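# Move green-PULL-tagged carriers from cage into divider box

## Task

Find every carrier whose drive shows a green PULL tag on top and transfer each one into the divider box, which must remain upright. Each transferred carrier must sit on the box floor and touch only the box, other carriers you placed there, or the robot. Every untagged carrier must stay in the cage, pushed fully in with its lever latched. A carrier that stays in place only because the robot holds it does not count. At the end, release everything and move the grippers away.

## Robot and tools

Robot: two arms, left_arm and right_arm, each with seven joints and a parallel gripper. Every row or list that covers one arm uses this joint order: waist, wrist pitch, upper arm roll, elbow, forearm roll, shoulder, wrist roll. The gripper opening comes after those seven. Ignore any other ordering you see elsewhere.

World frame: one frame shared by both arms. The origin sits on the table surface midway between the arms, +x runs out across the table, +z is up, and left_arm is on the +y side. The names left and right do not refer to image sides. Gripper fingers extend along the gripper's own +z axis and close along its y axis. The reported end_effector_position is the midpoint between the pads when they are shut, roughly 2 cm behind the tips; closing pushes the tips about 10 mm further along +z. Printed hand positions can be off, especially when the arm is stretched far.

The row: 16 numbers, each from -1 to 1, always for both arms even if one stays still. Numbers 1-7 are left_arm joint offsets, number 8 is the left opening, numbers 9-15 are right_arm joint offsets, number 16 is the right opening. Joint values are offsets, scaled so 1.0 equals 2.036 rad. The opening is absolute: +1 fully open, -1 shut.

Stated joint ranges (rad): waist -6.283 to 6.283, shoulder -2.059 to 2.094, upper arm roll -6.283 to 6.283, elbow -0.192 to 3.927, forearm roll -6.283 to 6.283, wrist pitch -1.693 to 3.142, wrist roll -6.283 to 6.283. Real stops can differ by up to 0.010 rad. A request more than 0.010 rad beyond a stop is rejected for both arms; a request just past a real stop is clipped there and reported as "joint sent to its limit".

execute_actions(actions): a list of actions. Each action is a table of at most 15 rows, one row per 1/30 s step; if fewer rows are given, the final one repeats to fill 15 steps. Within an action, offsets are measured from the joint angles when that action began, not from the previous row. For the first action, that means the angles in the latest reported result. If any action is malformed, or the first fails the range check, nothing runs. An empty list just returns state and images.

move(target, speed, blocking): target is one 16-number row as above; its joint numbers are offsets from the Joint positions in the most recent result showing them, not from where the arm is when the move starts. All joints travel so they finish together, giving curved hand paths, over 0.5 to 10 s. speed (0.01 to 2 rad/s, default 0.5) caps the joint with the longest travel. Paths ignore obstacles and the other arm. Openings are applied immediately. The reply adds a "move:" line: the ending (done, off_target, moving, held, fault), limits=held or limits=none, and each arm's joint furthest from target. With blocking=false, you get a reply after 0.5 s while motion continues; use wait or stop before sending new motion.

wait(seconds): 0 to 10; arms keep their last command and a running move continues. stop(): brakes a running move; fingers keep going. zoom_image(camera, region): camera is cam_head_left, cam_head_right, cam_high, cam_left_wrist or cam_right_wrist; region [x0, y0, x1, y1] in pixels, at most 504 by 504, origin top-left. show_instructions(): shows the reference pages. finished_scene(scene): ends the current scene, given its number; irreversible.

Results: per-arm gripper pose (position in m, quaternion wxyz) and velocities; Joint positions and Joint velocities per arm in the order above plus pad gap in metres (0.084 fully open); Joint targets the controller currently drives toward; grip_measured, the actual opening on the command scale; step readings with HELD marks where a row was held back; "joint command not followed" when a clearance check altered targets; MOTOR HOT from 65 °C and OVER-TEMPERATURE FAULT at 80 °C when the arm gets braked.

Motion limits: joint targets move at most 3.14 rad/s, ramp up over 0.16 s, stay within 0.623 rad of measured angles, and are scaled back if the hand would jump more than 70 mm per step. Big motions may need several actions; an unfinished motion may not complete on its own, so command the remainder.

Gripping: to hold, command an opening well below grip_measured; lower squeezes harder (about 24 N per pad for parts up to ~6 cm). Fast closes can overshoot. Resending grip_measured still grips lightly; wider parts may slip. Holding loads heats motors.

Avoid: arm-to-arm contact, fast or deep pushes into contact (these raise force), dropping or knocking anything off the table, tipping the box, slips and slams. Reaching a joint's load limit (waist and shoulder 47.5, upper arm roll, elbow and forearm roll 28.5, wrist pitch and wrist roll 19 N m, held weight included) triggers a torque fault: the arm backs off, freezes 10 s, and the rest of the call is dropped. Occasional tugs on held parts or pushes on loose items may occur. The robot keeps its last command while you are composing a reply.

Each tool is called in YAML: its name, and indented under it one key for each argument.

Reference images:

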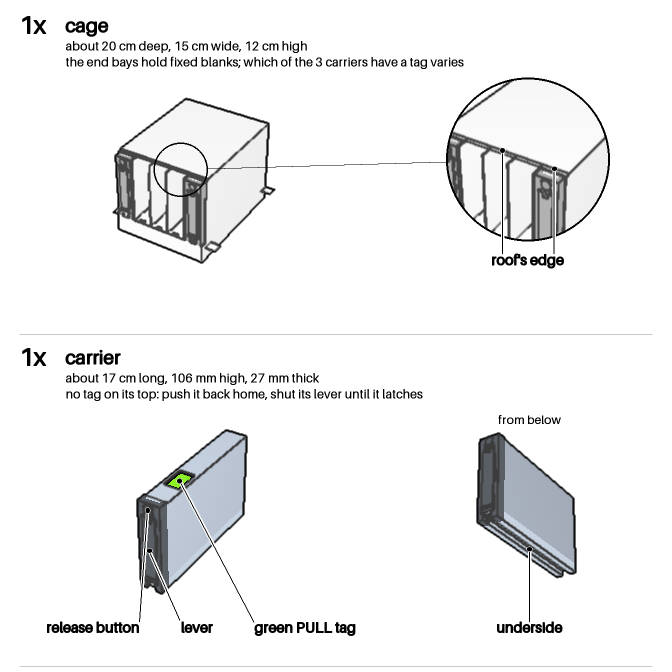

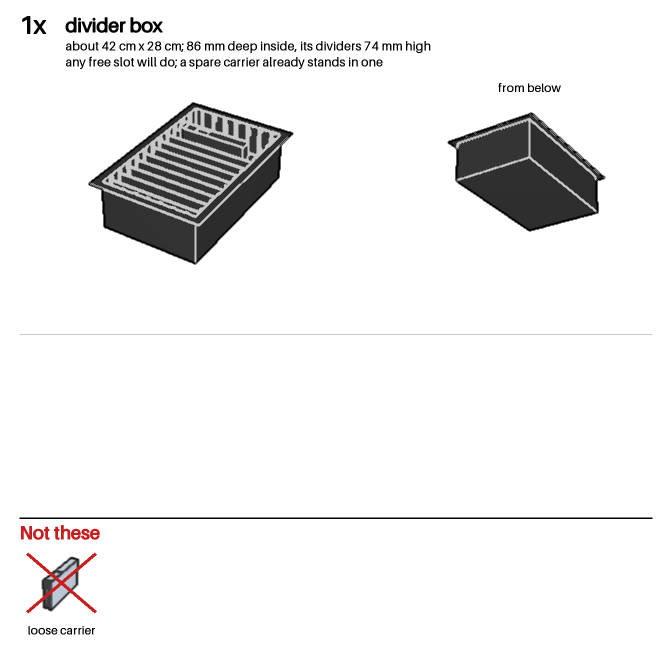

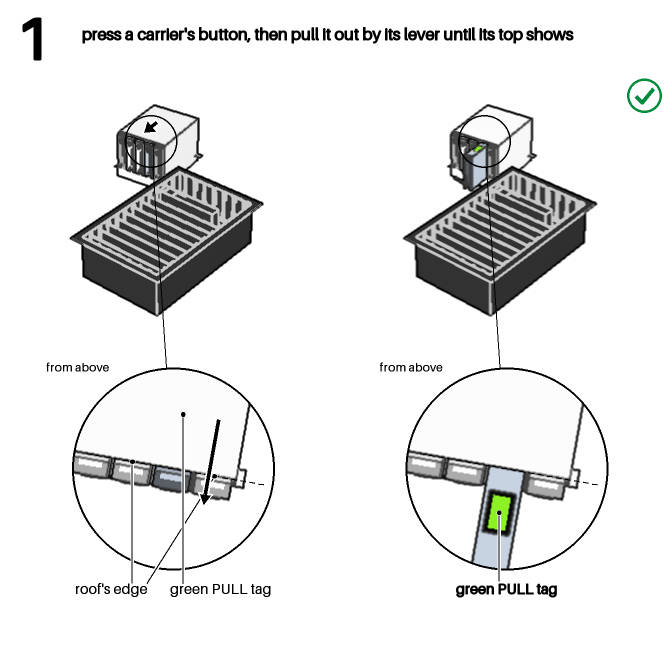

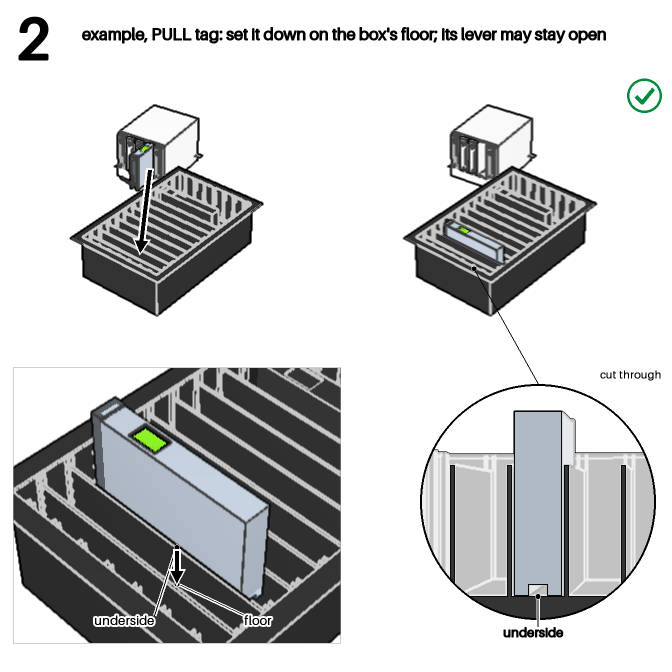

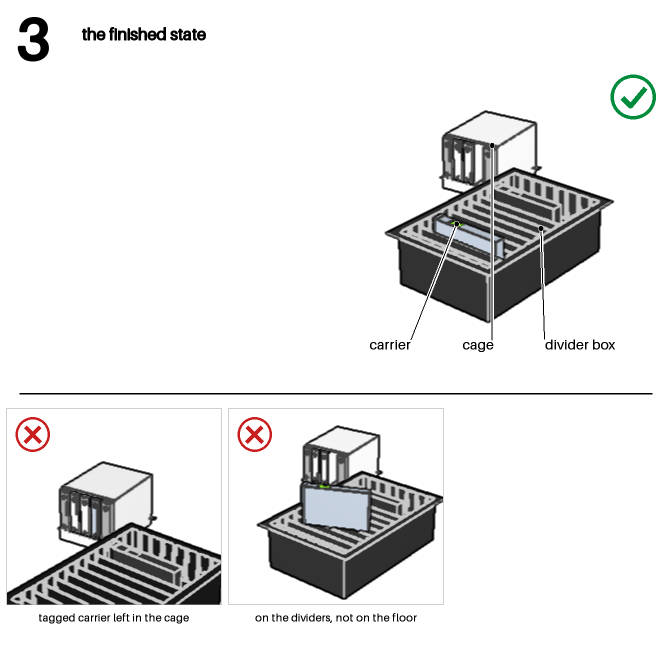

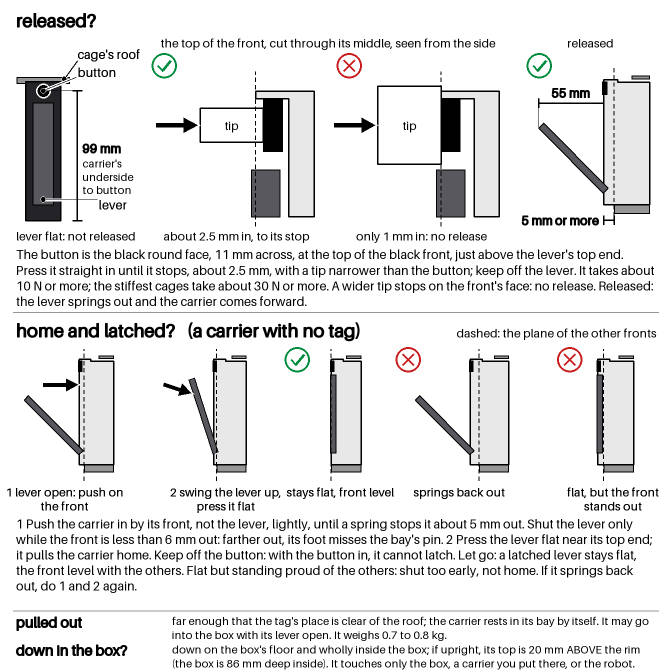

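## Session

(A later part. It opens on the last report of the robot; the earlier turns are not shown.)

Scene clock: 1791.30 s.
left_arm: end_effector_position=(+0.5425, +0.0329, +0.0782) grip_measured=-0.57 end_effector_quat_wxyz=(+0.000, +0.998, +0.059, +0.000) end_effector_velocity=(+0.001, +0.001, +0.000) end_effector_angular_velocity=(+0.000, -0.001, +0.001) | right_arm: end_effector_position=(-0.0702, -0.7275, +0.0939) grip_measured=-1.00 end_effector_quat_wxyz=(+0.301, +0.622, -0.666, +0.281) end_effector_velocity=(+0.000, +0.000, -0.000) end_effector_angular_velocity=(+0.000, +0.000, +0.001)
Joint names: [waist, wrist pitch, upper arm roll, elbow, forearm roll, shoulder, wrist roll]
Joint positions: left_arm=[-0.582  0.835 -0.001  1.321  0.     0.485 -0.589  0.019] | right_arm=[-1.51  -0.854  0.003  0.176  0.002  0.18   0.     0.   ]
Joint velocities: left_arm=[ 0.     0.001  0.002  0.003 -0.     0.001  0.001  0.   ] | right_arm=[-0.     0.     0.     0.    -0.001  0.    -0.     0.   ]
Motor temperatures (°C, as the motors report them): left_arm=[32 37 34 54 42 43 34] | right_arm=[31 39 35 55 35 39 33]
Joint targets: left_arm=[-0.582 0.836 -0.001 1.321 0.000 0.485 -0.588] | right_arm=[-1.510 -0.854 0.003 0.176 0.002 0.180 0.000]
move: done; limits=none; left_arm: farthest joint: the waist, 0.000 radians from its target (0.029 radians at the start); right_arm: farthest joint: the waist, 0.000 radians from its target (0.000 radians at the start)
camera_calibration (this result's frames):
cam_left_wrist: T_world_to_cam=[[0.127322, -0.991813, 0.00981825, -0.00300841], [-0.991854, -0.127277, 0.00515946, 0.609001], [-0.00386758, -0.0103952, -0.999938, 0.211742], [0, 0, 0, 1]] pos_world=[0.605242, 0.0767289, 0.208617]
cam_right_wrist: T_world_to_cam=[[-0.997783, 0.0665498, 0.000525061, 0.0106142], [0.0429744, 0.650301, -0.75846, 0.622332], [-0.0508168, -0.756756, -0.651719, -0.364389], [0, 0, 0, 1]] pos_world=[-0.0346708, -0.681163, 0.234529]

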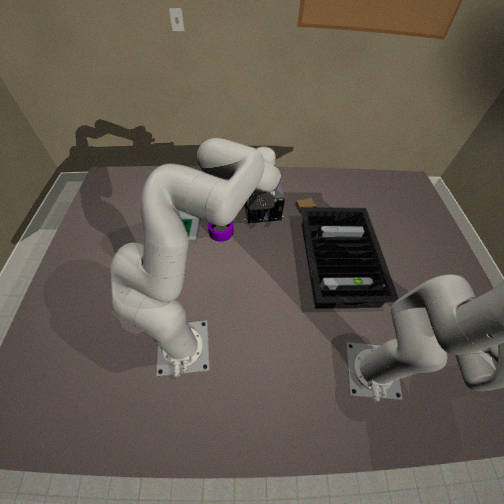

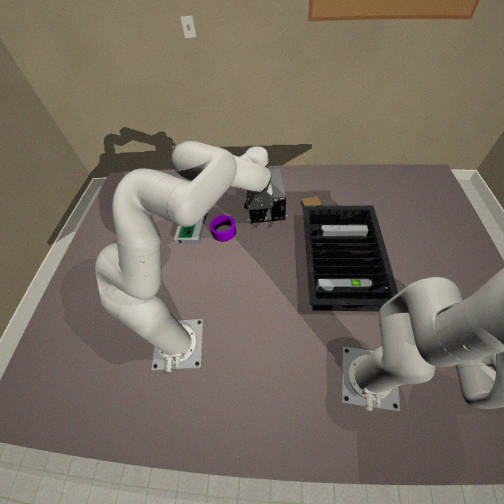

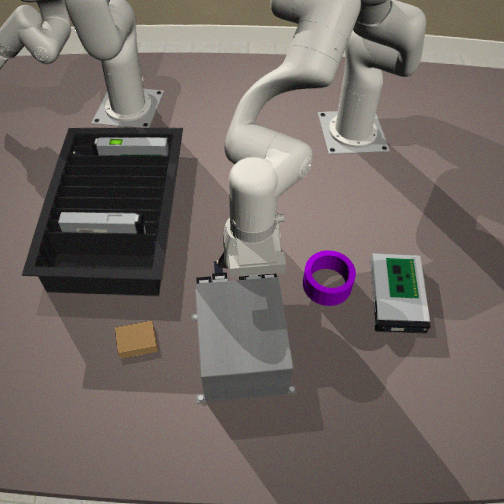

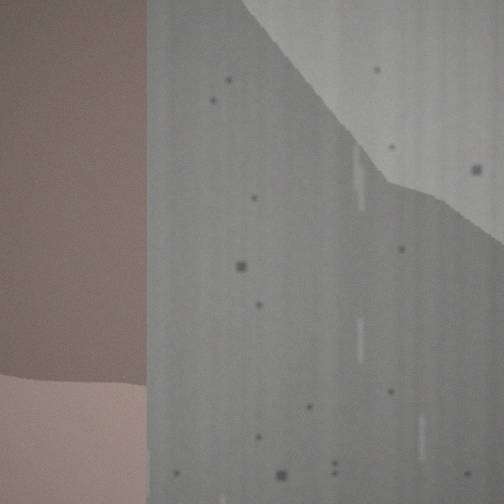

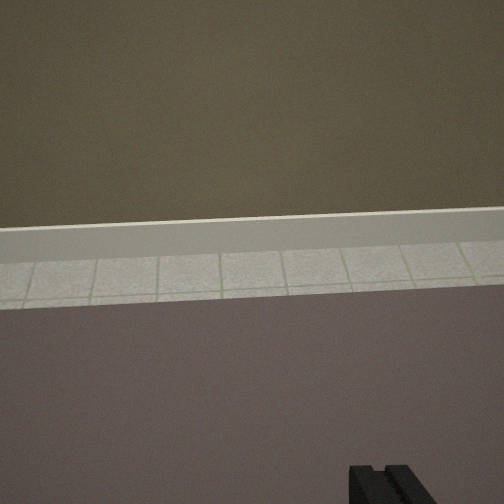

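move:
  target: [0.0013,0.0017,0,0.0047,0,0.003,0.0013,-0.55, 0,0,0,0,0,0,0,-1]
  speed: 0.02

Scene clock: 1795.57 s.
left_arm: end_effector_position=(+0.5435, +0.0325, +0.0775) grip_measured=-0.57 end_effector_quat_wxyz=(+0.000, +0.998, +0.059, -0.001) end_effector_velocity=(+0.002, +0.001, +0.000) end_effector_angular_velocity=(+0.000, -0.002, +0.001) | right_arm: end_effector_position=(-0.0702, -0.7275, +0.0939) grip_measured=-1.00 end_effector_quat_wxyz=(+0.301, +0.622, -0.666, +0.281) end_effector_velocity=(+0.000, -0.000, +0.000) end_effector_angular_velocity=(-0.001, -0.000, +0.001)
Joint names: [waist, wrist pitch, upper arm roll, elbow, forearm roll, shoulder, wrist roll]
Joint positions: left_arm=[-0.58   0.84  -0.003  1.329 -0.     0.491 -0.586  0.019] | right_arm=[-1.51  -0.854  0.003  0.176  0.002  0.18   0.     0.   ]
Joint velocities: left_arm=[ 0.     0.     0.002  0.004 -0.     0.002  0.001  0.   ] | right_arm=[ 0.001 -0.001  0.    -0.     0.     0.     0.     0.   ]
Motor temperatures (°C, as the motors report them): left_arm=[32 37 34 55 42 43 34] | right_arm=[31 39 35 55 35 39 33]
Joint targets: left_arm=[-0.579 0.839 -0.001 1.331 0.000 0.491 -0.586] | right_arm=[-1.510 -0.854 0.003 0.176 0.002 0.180 0.000]
move: done; limits=none; left_arm: farthest joint: the upper arm roll, 0.002 radians from its target (0.000 radians at the start); right_arm: farthest joint: the waist, 0.000 radians from its target (0.000 radians at the start)
camera_calibration (this result's frames):
cam_left_wrist: T_world_to_cam=[[0.125718, -0.992024, 0.00910692, -0.00254755], [-0.992043, -0.125648, 0.00790971, 0.609838], [-0.00670235, -0.0100289, -0.999927, 0.212604], [0, 0, 0, 1]] pos_world=[0.606731, 0.0762301, 0.207788]
cam_right_wrist: T_world_to_cam=[[-0.997783, 0.0665498, 0.00052515, 0.0106141], [0.0429743, 0.650301, -0.75846, 0.622332], [-0.0508169, -0.756756, -0.651719, -0.364389], [0, 0, 0, 1]] pos_world=[-0.0346708, -0.681163, 0.234529]

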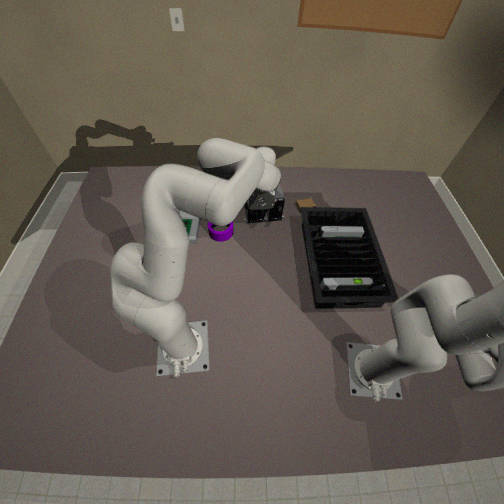

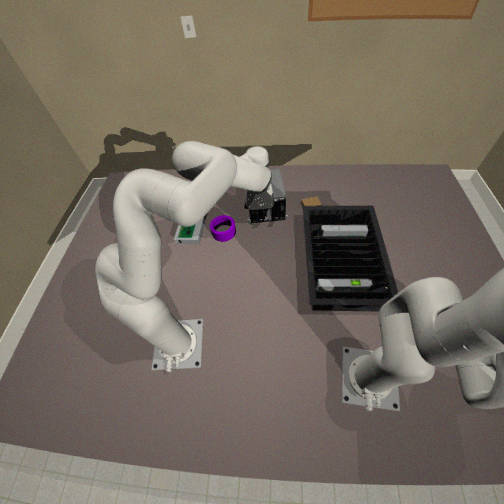

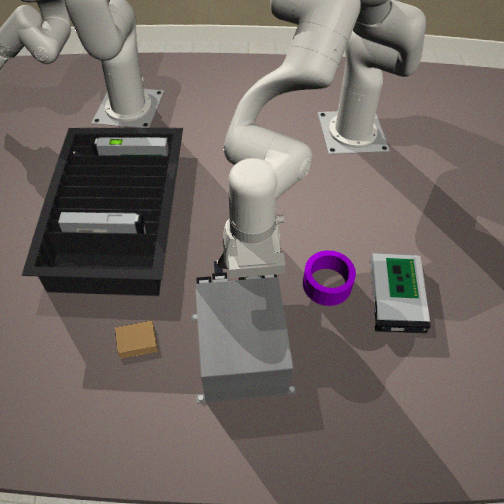

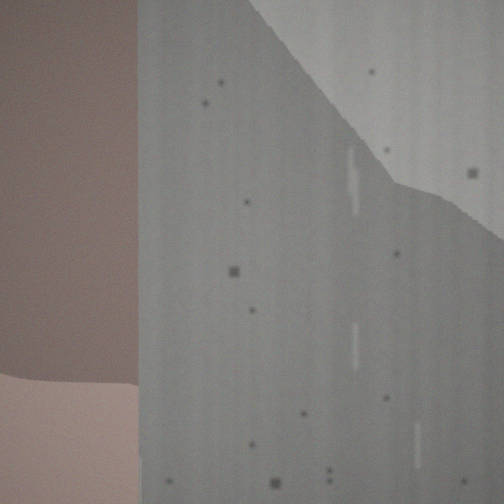

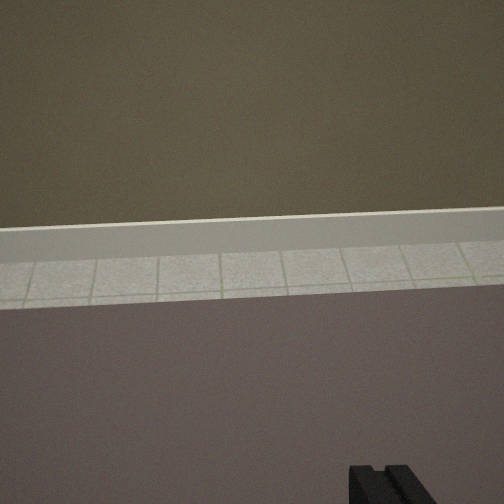

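move:
  target: [-0.031,-0.0392,0.0015,-0.1078,0,-0.0695,-0.0317,-0.55, 0,0,0,0,0,0,0,-1]
  speed: 0.1

Scene clock: 1828.43 s.
left_arm: end_effector_position=(+0.4854, +0.0273, +0.0780) grip_measured=-0.57 end_effector_quat_wxyz=(-0.000, +0.998, +0.061, -0.000) end_effector_velocity=(-0.001, -0.001, -0.000) end_effector_angular_velocity=(-0.001, +0.000, -0.003) | right_arm: end_effector_position=(-0.0702, -0.7275, +0.0939) grip_measured=-1.00 end_effector_quat_wxyz=(+0.301, +0.622, -0.666, +0.281) end_effector_velocity=(-0.000, -0.000, +0.000) end_effector_angular_velocity=(-0.001, +0.001, +0.000)
Joint names: [waist, wrist pitch, upper arm roll, elbow, forearm roll, shoulder, wrist roll]
Joint positions: left_arm=[-0.643  0.76   0.     1.11  -0.     0.35  -0.65   0.019] | right_arm=[-1.51  -0.854  0.003  0.176  0.002  0.18   0.     0.   ]
Joint velocities: left_arm=[-0.001 -0.001 -0.002 -0.002 -0.    -0.001 -0.    -0.   ] | right_arm=[-0.001 -0.    -0.     0.001 -0.001  0.    -0.001  0.   ]
Motor temperatures (°C, as the motors report them): left_arm=[32 40 35 62 42 45 34] | right_arm=[31 39 35 55 35 39 33]
Joint targets: left_arm=[-0.643 0.760 0.000 1.110 -0.000 0.350 -0.651] | right_arm=[-1.510 -0.854 0.003 0.176 0.002 0.180 0.000]
move: done; limits=none; left_arm: farthest joint: the waist, 0.000 radians from its target (0.064 radians at the start); right_arm: farthest joint: the waist, 0.000 radians from its target (0.000 radians at the start)
camera_calibration (this result's frames):
cam_left_wrist: T_world_to_cam=[[0.129927, -0.991483, 0.00894806, -0.00244314], [-0.991514, -0.129881, 0.00555238, 0.55159], [-0.00434291, -0.00959353, -0.999945, 0.211472], [0, 0, 0, 1]] pos_world=[0.548145, 0.0712473, 0.20842]
cam_right_wrist: T_world_to_cam=[[-0.997783, 0.0665498, 0.000525071, 0.0106142], [0.0429744, 0.650301, -0.75846, 0.622332], [-0.0508168, -0.756756, -0.651719, -0.364388], [0, 0, 0, 1]] pos_world=[-0.0346708, -0.681163, 0.234529]

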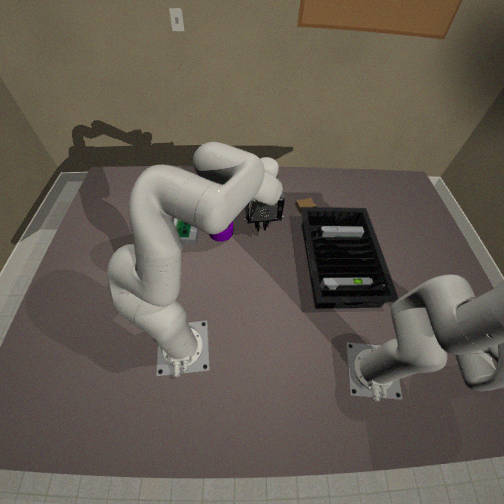

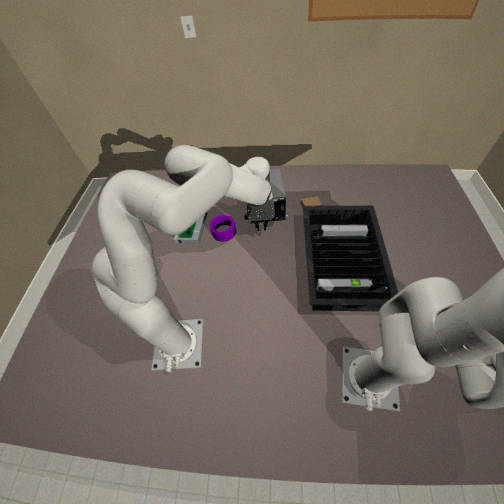

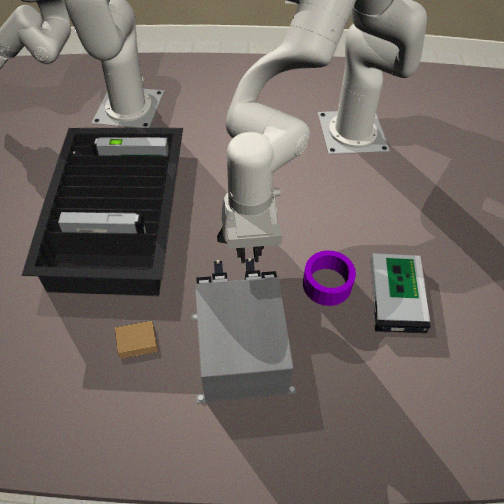

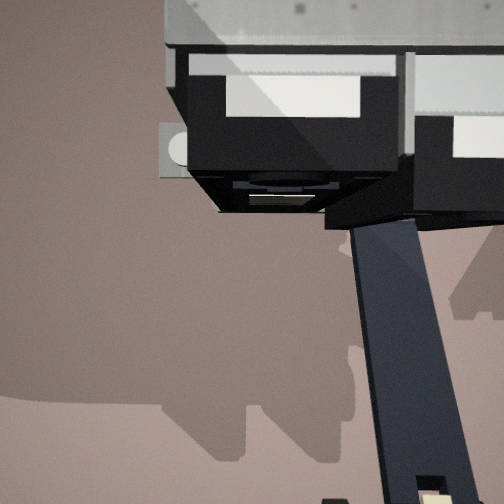

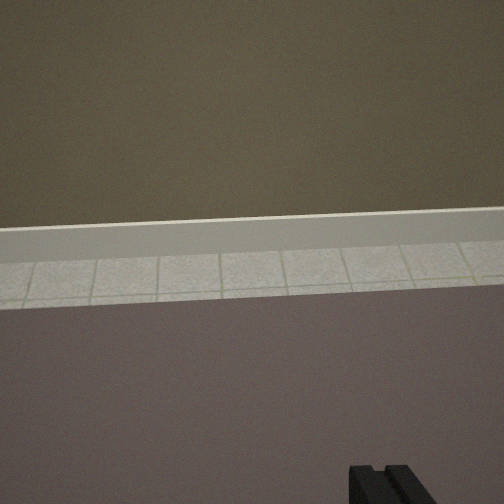

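move:
  target: [-0.013,0.0176,0,0.0129,0,-0.0048,-0.013,-0.55, 0,0,0,0,0,0,0,-1]
  speed: 0.05

move:
  target: [0.0169,0.0174,0,0.0512,0,0.0338,0.0169,-0.55, 0,0,0,0,0,0,0,-1]
  speed: 0.05

Scene clock: 1854.93 s.
left_arm: end_effector_position=(+0.4821, +0.0135, +0.0899) grip_measured=-0.57 end_effector_quat_wxyz=(-0.000, +0.998, +0.061, -0.000) end_effector_velocity=(-0.000, -0.001, +0.001) end_effector_angular_velocity=(-0.001, -0.000, -0.000) | right_arm: end_effector_position=(-0.0702, -0.7275, +0.0939) grip_measured=-1.00 end_effector_quat_wxyz=(+0.301, +0.622, -0.666, +0.281) end_effector_velocity=(-0.000, +0.000, -0.000) end_effector_angular_velocity=(+0.001, +0.000, -0.001)
Joint names: [waist, wrist pitch, upper arm roll, elbow, forearm roll, shoulder, wrist roll]
Joint positions: left_arm=[-0.669  0.796  0.     1.136 -0.     0.34  -0.677  0.019] | right_arm=[-1.51  -0.854  0.003  0.176  0.002  0.18   0.     0.   ]
Joint velocities: left_arm=[-0.001  0.002 -0.001  0.002 -0.    -0.001 -0.002  0.   ] | right_arm=[-0.001  0.     0.    -0.    -0.     0.    -0.     0.   ]
Motor temperatures (°C, as the motors report them): left_arm=[32 39 34 56 42 44 34] | right_arm=[31 39 35 55 35 39 33]
Joint targets: left_arm=[-0.669 0.796 0.000 1.136 -0.000 0.340 -0.677] | right_arm=[-1.510 -0.854 0.003 0.176 0.002 0.180 0.000]
move: done; limits=none; left_arm: farthest joint: the waist, 0.000 radians from its target (0.027 radians at the start); right_arm: farthest joint: the waist, 0.000 radians from its target (0.000 radians at the start)
camera_calibration (this result's frames):
cam_left_wrist: T_world_to_cam=[[0.130129, -0.991457, 0.00892013, -0.0159207], [-0.991488, -0.130084, 0.00551117, 0.546408], [-0.00430372, -0.00956136, -0.999945, 0.22328], [0, 0, 0, 1]] pos_world=[0.544789, 0.0574289, 0.220398]
cam_right_wrist: T_world_to_cam=[[-0.997783, 0.06655, 0.000525143, 0.0106143], [0.0429745, 0.650301, -0.75846, 0.622332], [-0.050817, -0.756756, -0.651719, -0.364388], [0, 0, 0, 1]] pos_world=[-0.0346708, -0.681163, 0.234529]

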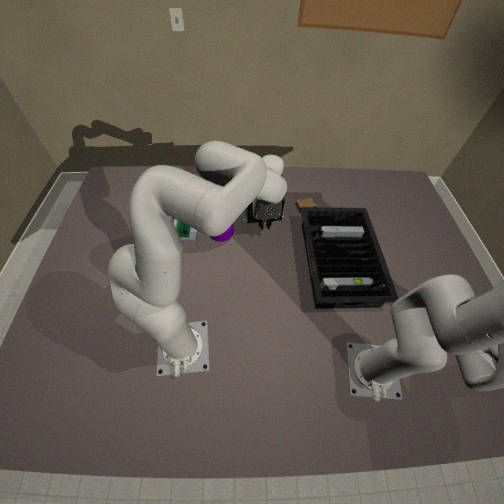

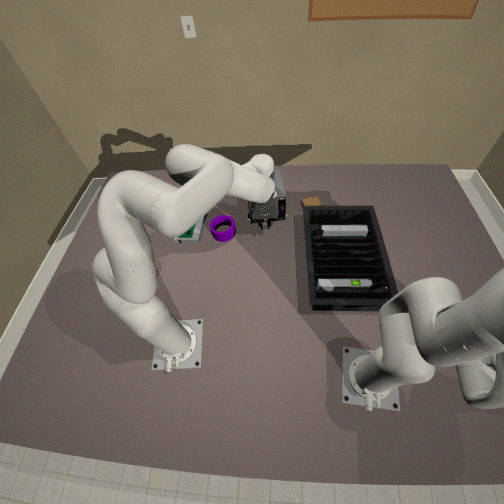

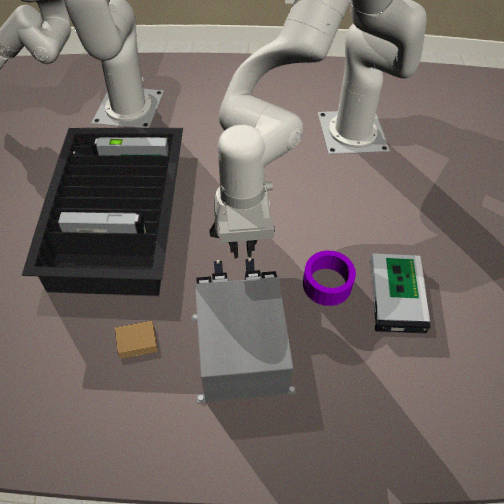

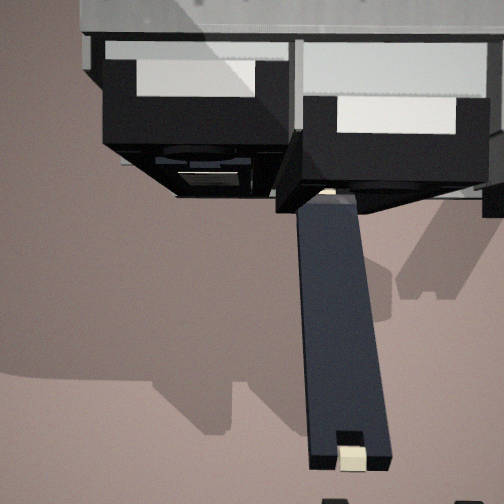

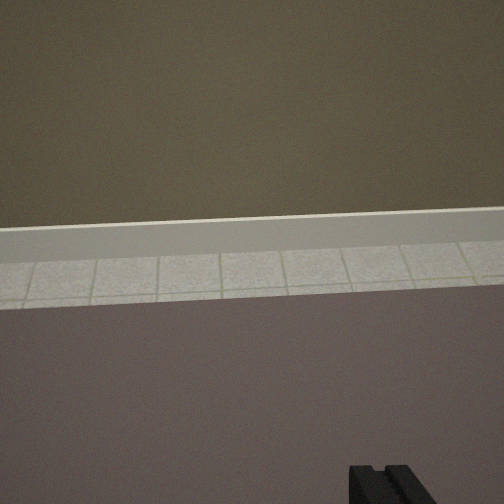

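Scene clock: 1857.37 s.
left_arm: end_effector_position=(+0.5118, +0.0170, +0.0899) grip_measured=-0.57 end_effector_quat_wxyz=(-0.000, +0.998, +0.061, -0.000) end_effector_velocity=(+0.000, -0.001, -0.000) end_effector_angular_velocity=(-0.001, -0.000, -0.002) | right_arm: end_effector_position=(-0.0702, -0.7275, +0.0939) grip_measured=-1.00 end_effector_quat_wxyz=(+0.301, +0.622, -0.666, +0.281) end_effector_velocity=(+0.000, -0.000, -0.000) end_effector_angular_velocity=(+0.001, -0.001, -0.000)
Joint names: [waist, wrist pitch, upper arm roll, elbow, forearm roll, shoulder, wrist roll]
Joint positions: left_arm=[-0.635  0.831  0.     1.24  -0.     0.409 -0.642  0.019] | right_arm=[-1.51  -0.854  0.003  0.176  0.002  0.18   0.     0.   ]
Joint velocities: left_arm=[ 0.     0.    -0.001  0.002 -0.     0.001  0.001 -0.   ] | right_arm=[-0.     0.002  0.     0.001 -0.001 -0.     0.001  0.   ]
Motor temperatures (°C, as the motors report them): left_arm=[32 39 34 56 42 44 34] | right_arm=[31 39 35 55 35 39 33]
Joint targets: left_arm=[-0.635 0.832 0.000 1.240 -0.000 0.409 -0.642] | right_arm=[-1.510 -0.854 0.003 0.176 0.002 0.180 0.000]
move: done; limits=none; left_arm: farthest joint: the waist, 0.000 radians from its target (0.034 radians at the start); right_arm: farthest joint: the waist, 0.000 radians from its target (0.000 radians at the start)
camera_calibration (this result's frames):
cam_left_wrist: T_world_to_cam=[[0.129981, -0.991476, 0.00891476, -0.0162237], [-0.991507, -0.129935, 0.00555105, 0.576327], [-0.0043454, -0.00956058, -0.999945, 0.223428], [0, 0, 0, 1]] pos_world=[0.574512, 0.0609357, 0.220361]
cam_right_wrist: T_world_to_cam=[[-0.997783, 0.0665498, 0.000525081, 0.0106142], [0.0429744, 0.650301, -0.75846, 0.622332], [-0.0508168, -0.756756, -0.651719, -0.364388], [0, 0, 0, 1]] pos_world=[-0.0346708, -0.681163, 0.234529]

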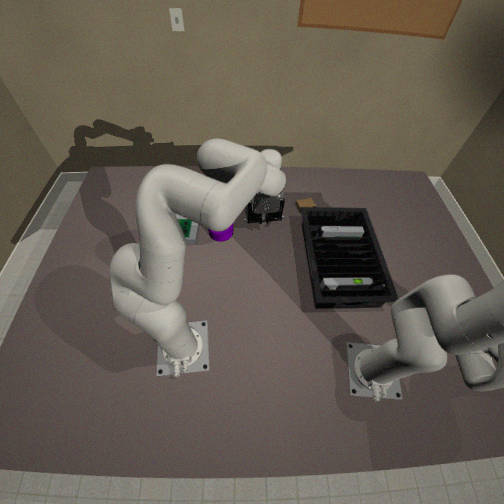

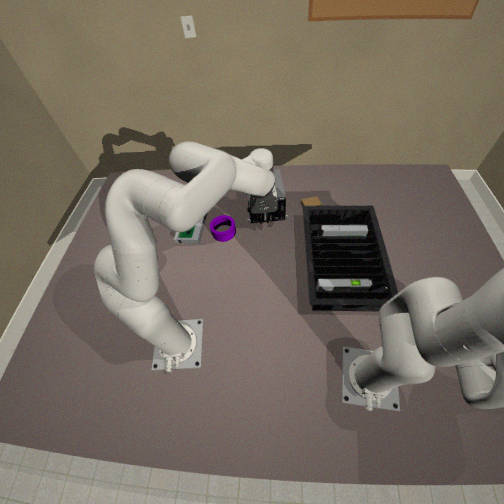

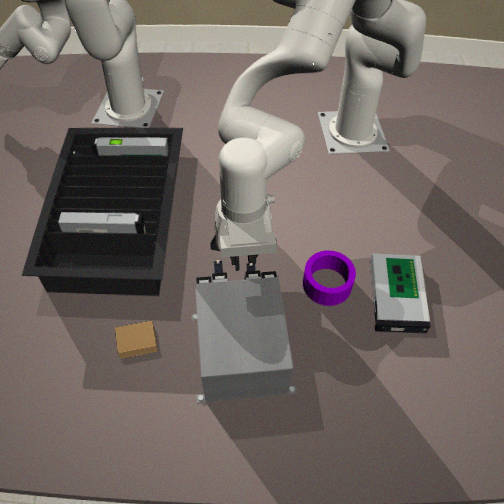

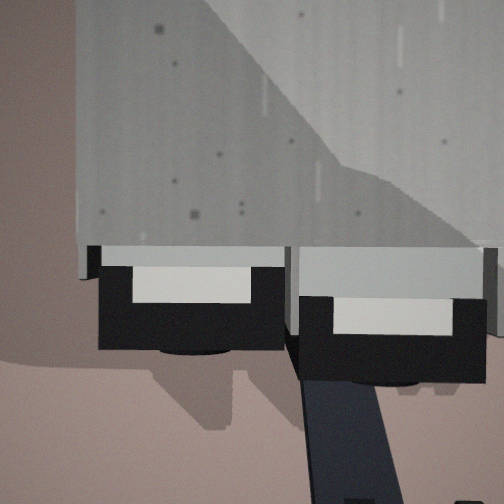

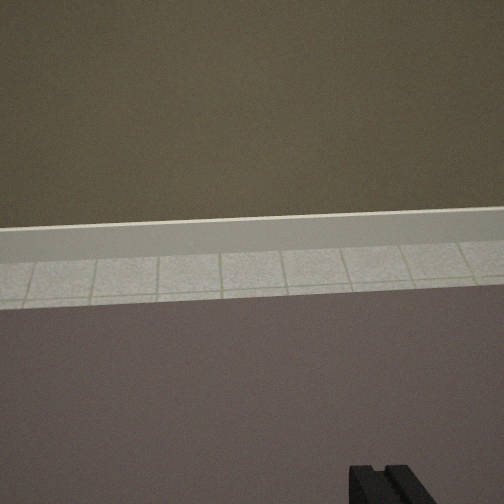

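move:
  target: [0.0155,0.0199,0,0.0555,0,0.0356,0.0155,-0.55, 0,0,0,0,0,0,0,-1]
  speed: 0.05

Scene clock: 1866.80 s.
left_arm: end_effector_position=(+0.5415, +0.0206, +0.0899) grip_measured=-0.57 end_effector_quat_wxyz=(-0.000, +0.998, +0.061, -0.000) end_effector_velocity=(+0.000, +0.000, -0.000) end_effector_angular_velocity=(+0.001, +0.001, -0.001) | right_arm: end_effector_position=(-0.0702, -0.7275, +0.0939) grip_measured=-1.00 end_effector_quat_wxyz=(+0.301, +0.622, -0.666, +0.281) end_effector_velocity=(-0.001, -0.000, +0.000) end_effector_angular_velocity=(-0.000, -0.000, -0.003)
Joint names: [waist, wrist pitch, upper arm roll, elbow, forearm roll, shoulder, wrist roll]
Joint positions: left_arm=[-0.603  0.872  0.     1.353 -0.     0.481 -0.611  0.019] | right_arm=[-1.51  -0.854  0.003  0.176  0.002  0.18   0.     0.   ]
Joint velocities: left_arm=[ 0.001  0.002 -0.     0.002  0.     0.001  0.001  0.   ] | right_arm=[-0.001 -0.     0.     0.     0.002  0.     0.001  0.   ]
Motor temperatures (°C, as the motors report them): left_arm=[32 38 34 56 42 44 34] | right_arm=[31 39 35 55 35 39 33]
Joint targets: left_arm=[-0.603 0.872 0.000 1.353 -0.000 0.481 -0.611] | right_arm=[-1.510 -0.854 0.003 0.176 0.002 0.180 0.000]
move: done; limits=none; left_arm: farthest joint: the wrist roll, 0.001 radians from its target (0.032 radians at the start); right_arm: farthest joint: the waist, 0.000 radians from its target (0.000 radians at the start)
camera_calibration (this result's frames):
cam_left_wrist: T_world_to_cam=[[0.129927, -0.991483, 0.0089323, -0.0164836], [-0.991514, -0.129881, 0.00551127, 0.606277], [-0.0043042, -0.00957257, -0.999945, 0.223533], [0, 0, 0, 1]] pos_world=[0.604236, 0.0645404, 0.220327]
cam_right_wrist: T_world_to_cam=[[-0.997783, 0.0665498, 0.000525092, 0.0106142], [0.0429744, 0.650301, -0.75846, 0.622332], [-0.0508168, -0.756756, -0.651719, -0.364388], [0, 0, 0, 1]] pos_world=[-0.0346707, -0.681163, 0.234529]

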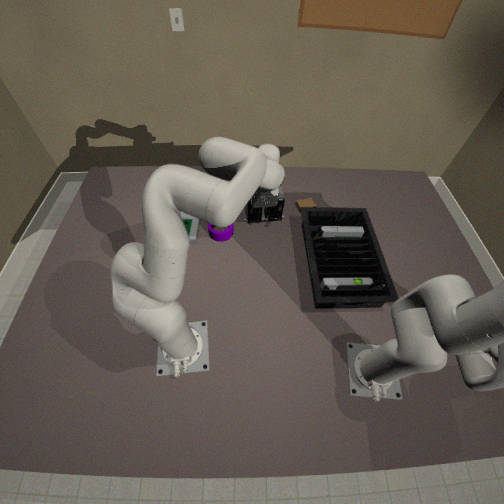

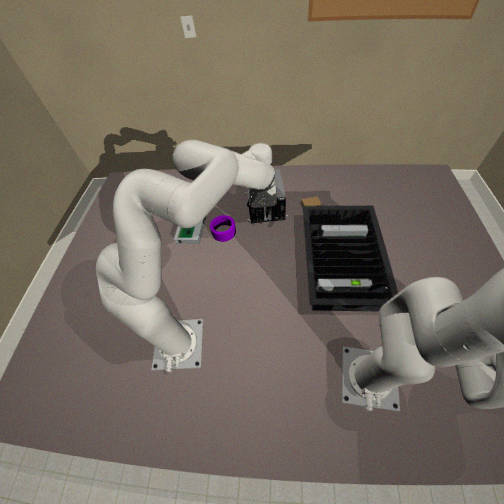

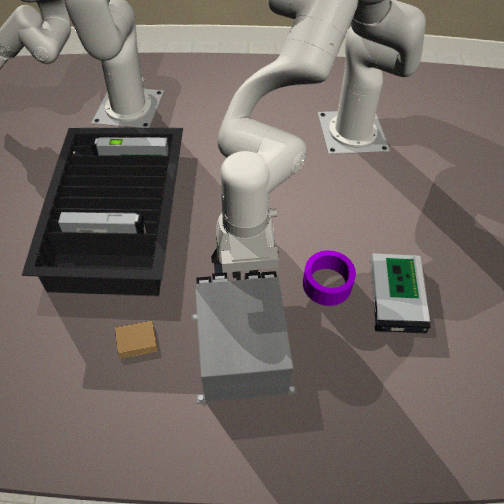

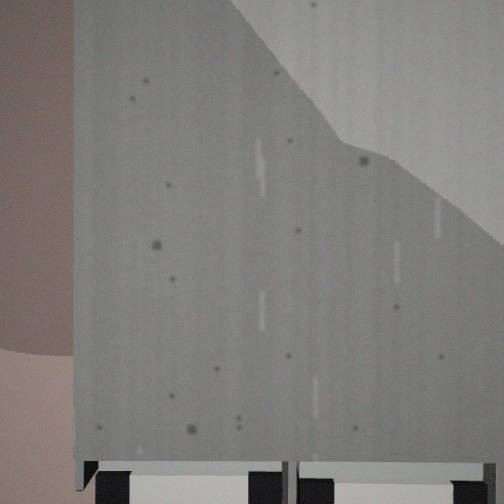

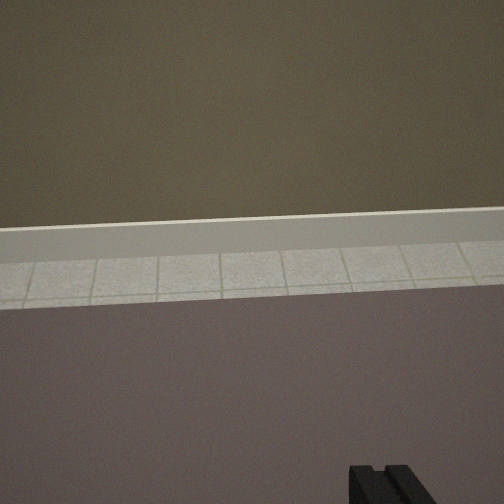

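execute_actions:
  actions: []

Scene clock: 1883.77 s.
left_arm: end_effector_position=(+0.5416, +0.0207, +0.0898) grip_measured=-0.57 end_effector_quat_wxyz=(-0.000, +0.998, +0.061, -0.000) end_effector_velocity=(+0.000, +0.000, +0.000) end_effector_angular_velocity=(+0.000, -0.000, +0.001) | right_arm: end_effector_position=(-0.0702, -0.7275, +0.0939) grip_measured=-1.00 end_effector_quat_wxyz=(+0.301, +0.622, -0.666, +0.281) end_effector_velocity=(-0.001, +0.000, -0.000) end_effector_angular_velocity=(+0.001, -0.000, -0.001)
Joint names: [waist, wrist pitch, upper arm roll, elbow, forearm roll, shoulder, wrist roll]
Joint positions: left_arm=[-0.603  0.872  0.     1.353 -0.     0.481 -0.611  0.019] | right_arm=[-1.51  -0.854  0.003  0.176  0.002  0.18   0.     0.   ]
Joint velocities: left_arm=[ 0.     0.     0.     0.     0.    -0.    -0.001 -0.   ] | right_arm=[-0.002  0.002  0.     0.    -0.001  0.    -0.     0.   ]
Motor temperatures (°C, as the motors report them): left_arm=[32 38 34 56 42 44 34] | right_arm=[31 39 35 55 35 39 33]
Joint targets: left_arm=[-0.603 0.872 0.000 1.353 -0.000 0.481 -0.611] | right_arm=[-1.510 -0.854 0.003 0.176 0.002 0.180 0.000]
camera_calibration (this result's frames):
cam_left_wrist: T_world_to_cam=[[0.129965, -0.991479, 0.00890025, -0.0164769], [-0.991509, -0.12992, 0.00554522, 0.606333], [-0.00434165, -0.00954536, -0.999945, 0.223523], [0, 0, 0, 1]] pos_world=[0.604296, 0.0645716, 0.220296]
cam_right_wrist: T_world_to_cam=[[-0.997783, 0.0665498, 0.000525078, 0.0106142], [0.0429745, 0.650301, -0.75846, 0.622332], [-0.0508169, -0.756756, -0.651719, -0.364388], [0, 0, 0, 1]] pos_world=[-0.0346708, -0.681163, 0.234529]

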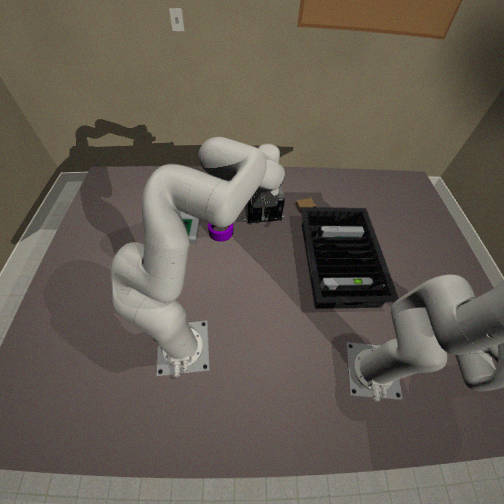

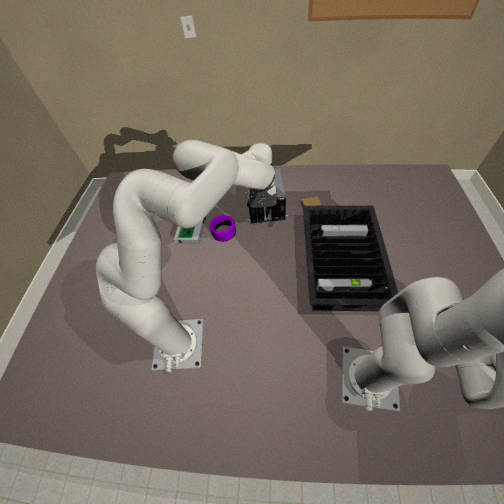

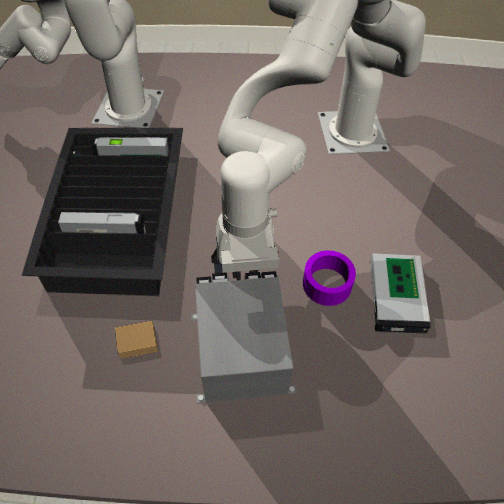

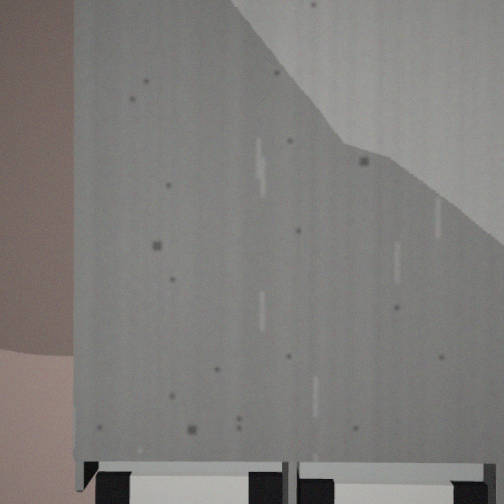

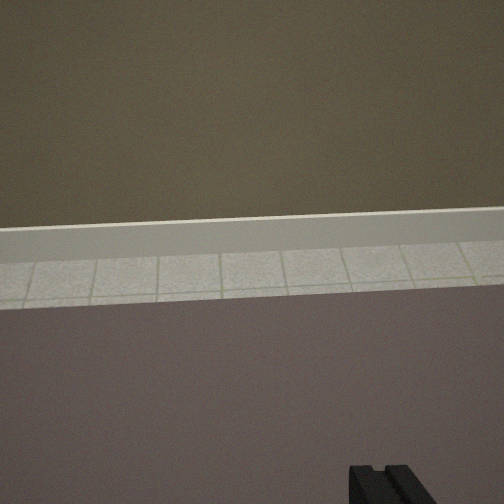

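move:
  target: [0.0045,0.0073,0,0.0196,0,0.0123,0.0048,-0.55,0,0,0,0,0,0,0,-1]
  speed: 0.03

Scene clock: 1889.77 s.
left_arm: end_effector_position=(+0.5498, +0.0202, +0.0893) grip_measured=-0.57 end_effector_quat_wxyz=(-0.000, +0.998, +0.059, -0.001) end_effector_velocity=(+0.005, +0.001, +0.000) end_effector_angular_velocity=(-0.003, -0.011, +0.005) | right_arm: end_effector_position=(-0.0702, -0.7275, +0.0939) grip_measured=-1.00 end_effector_quat_wxyz=(+0.301, +0.622, -0.666, +0.281) end_effector_velocity=(+0.001, +0.001, -0.001) end_effector_angular_velocity=(+0.002, -0.002, +0.002)
Joint names: [waist, wrist pitch, upper arm roll, elbow, forearm roll, shoulder, wrist roll]
Joint positions: left_arm=[-0.595  0.888 -0.002  1.392 -0.001  0.506 -0.601  0.019] | right_arm=[-1.51  -0.854  0.003  0.176  0.002  0.18   0.     0.   ]
Joint velocities: left_arm=[ 0.003 -0.01   0.003  0.006  0.001  0.005  0.    -0.   ] | right_arm=[ 0.003 -0.     0.    -0.002 -0.001  0.     0.002  0.   ]
Motor temperatures (°C, as the motors report them): left_arm=[32 38 34 57 42 44 34] | right_arm=[31 39 35 55 35 39 33]
Joint targets: left_arm=[-0.594 0.887 0.000 1.393 -0.000 0.506 -0.601] | right_arm=[-1.510 -0.854 0.003 0.176 0.002 0.180 0.000]
move: done; limits=none; left_arm: farthest joint: the upper arm roll, 0.002 radians from its target (0.000 radians at the start); right_arm: farthest joint: the waist, 0.000 radians from its target (0.000 radians at the start)
camera_calibration (this result's frames):
cam_left_wrist: T_world_to_cam=[[0.127096, -0.991852, 0.00873142, -0.0163709], [-0.991866, -0.127027, 0.00807734, 0.614345], [-0.0069024, -0.009687, -0.999929, 0.224386], [0, 0, 0, 1]] pos_world=[0.612978, 0.0639744, 0.21955]
cam_right_wrist: T_world_to_cam=[[-0.997783, 0.0665499, 0.000525093, 0.0106142], [0.0429745, 0.650301, -0.75846, 0.622332], [-0.0508169, -0.756756, -0.651719, -0.364388], [0, 0, 0, 1]] pos_world=[-0.0346708, -0.681163, 0.234529]

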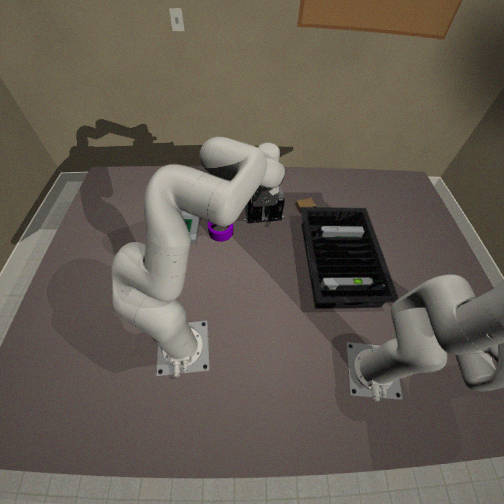

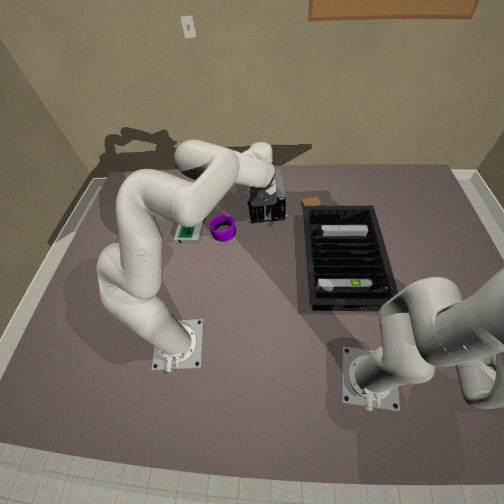

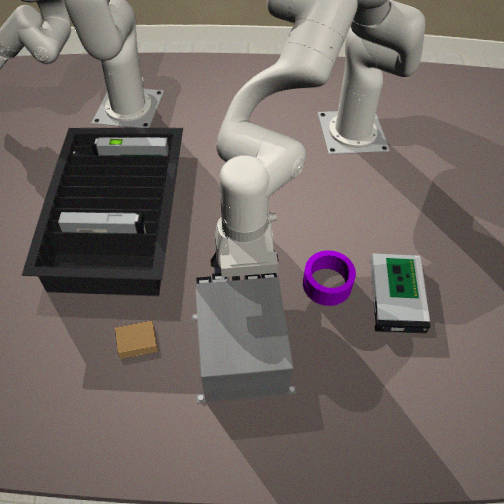

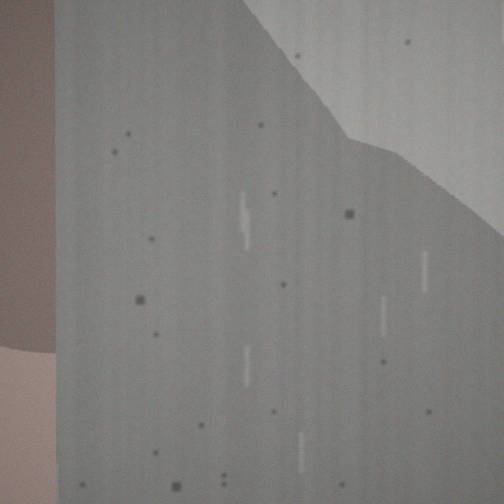

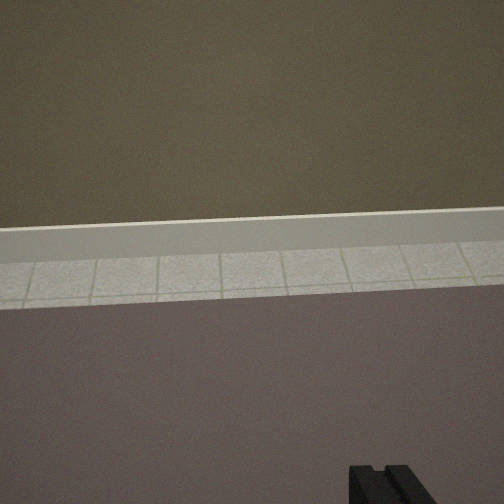

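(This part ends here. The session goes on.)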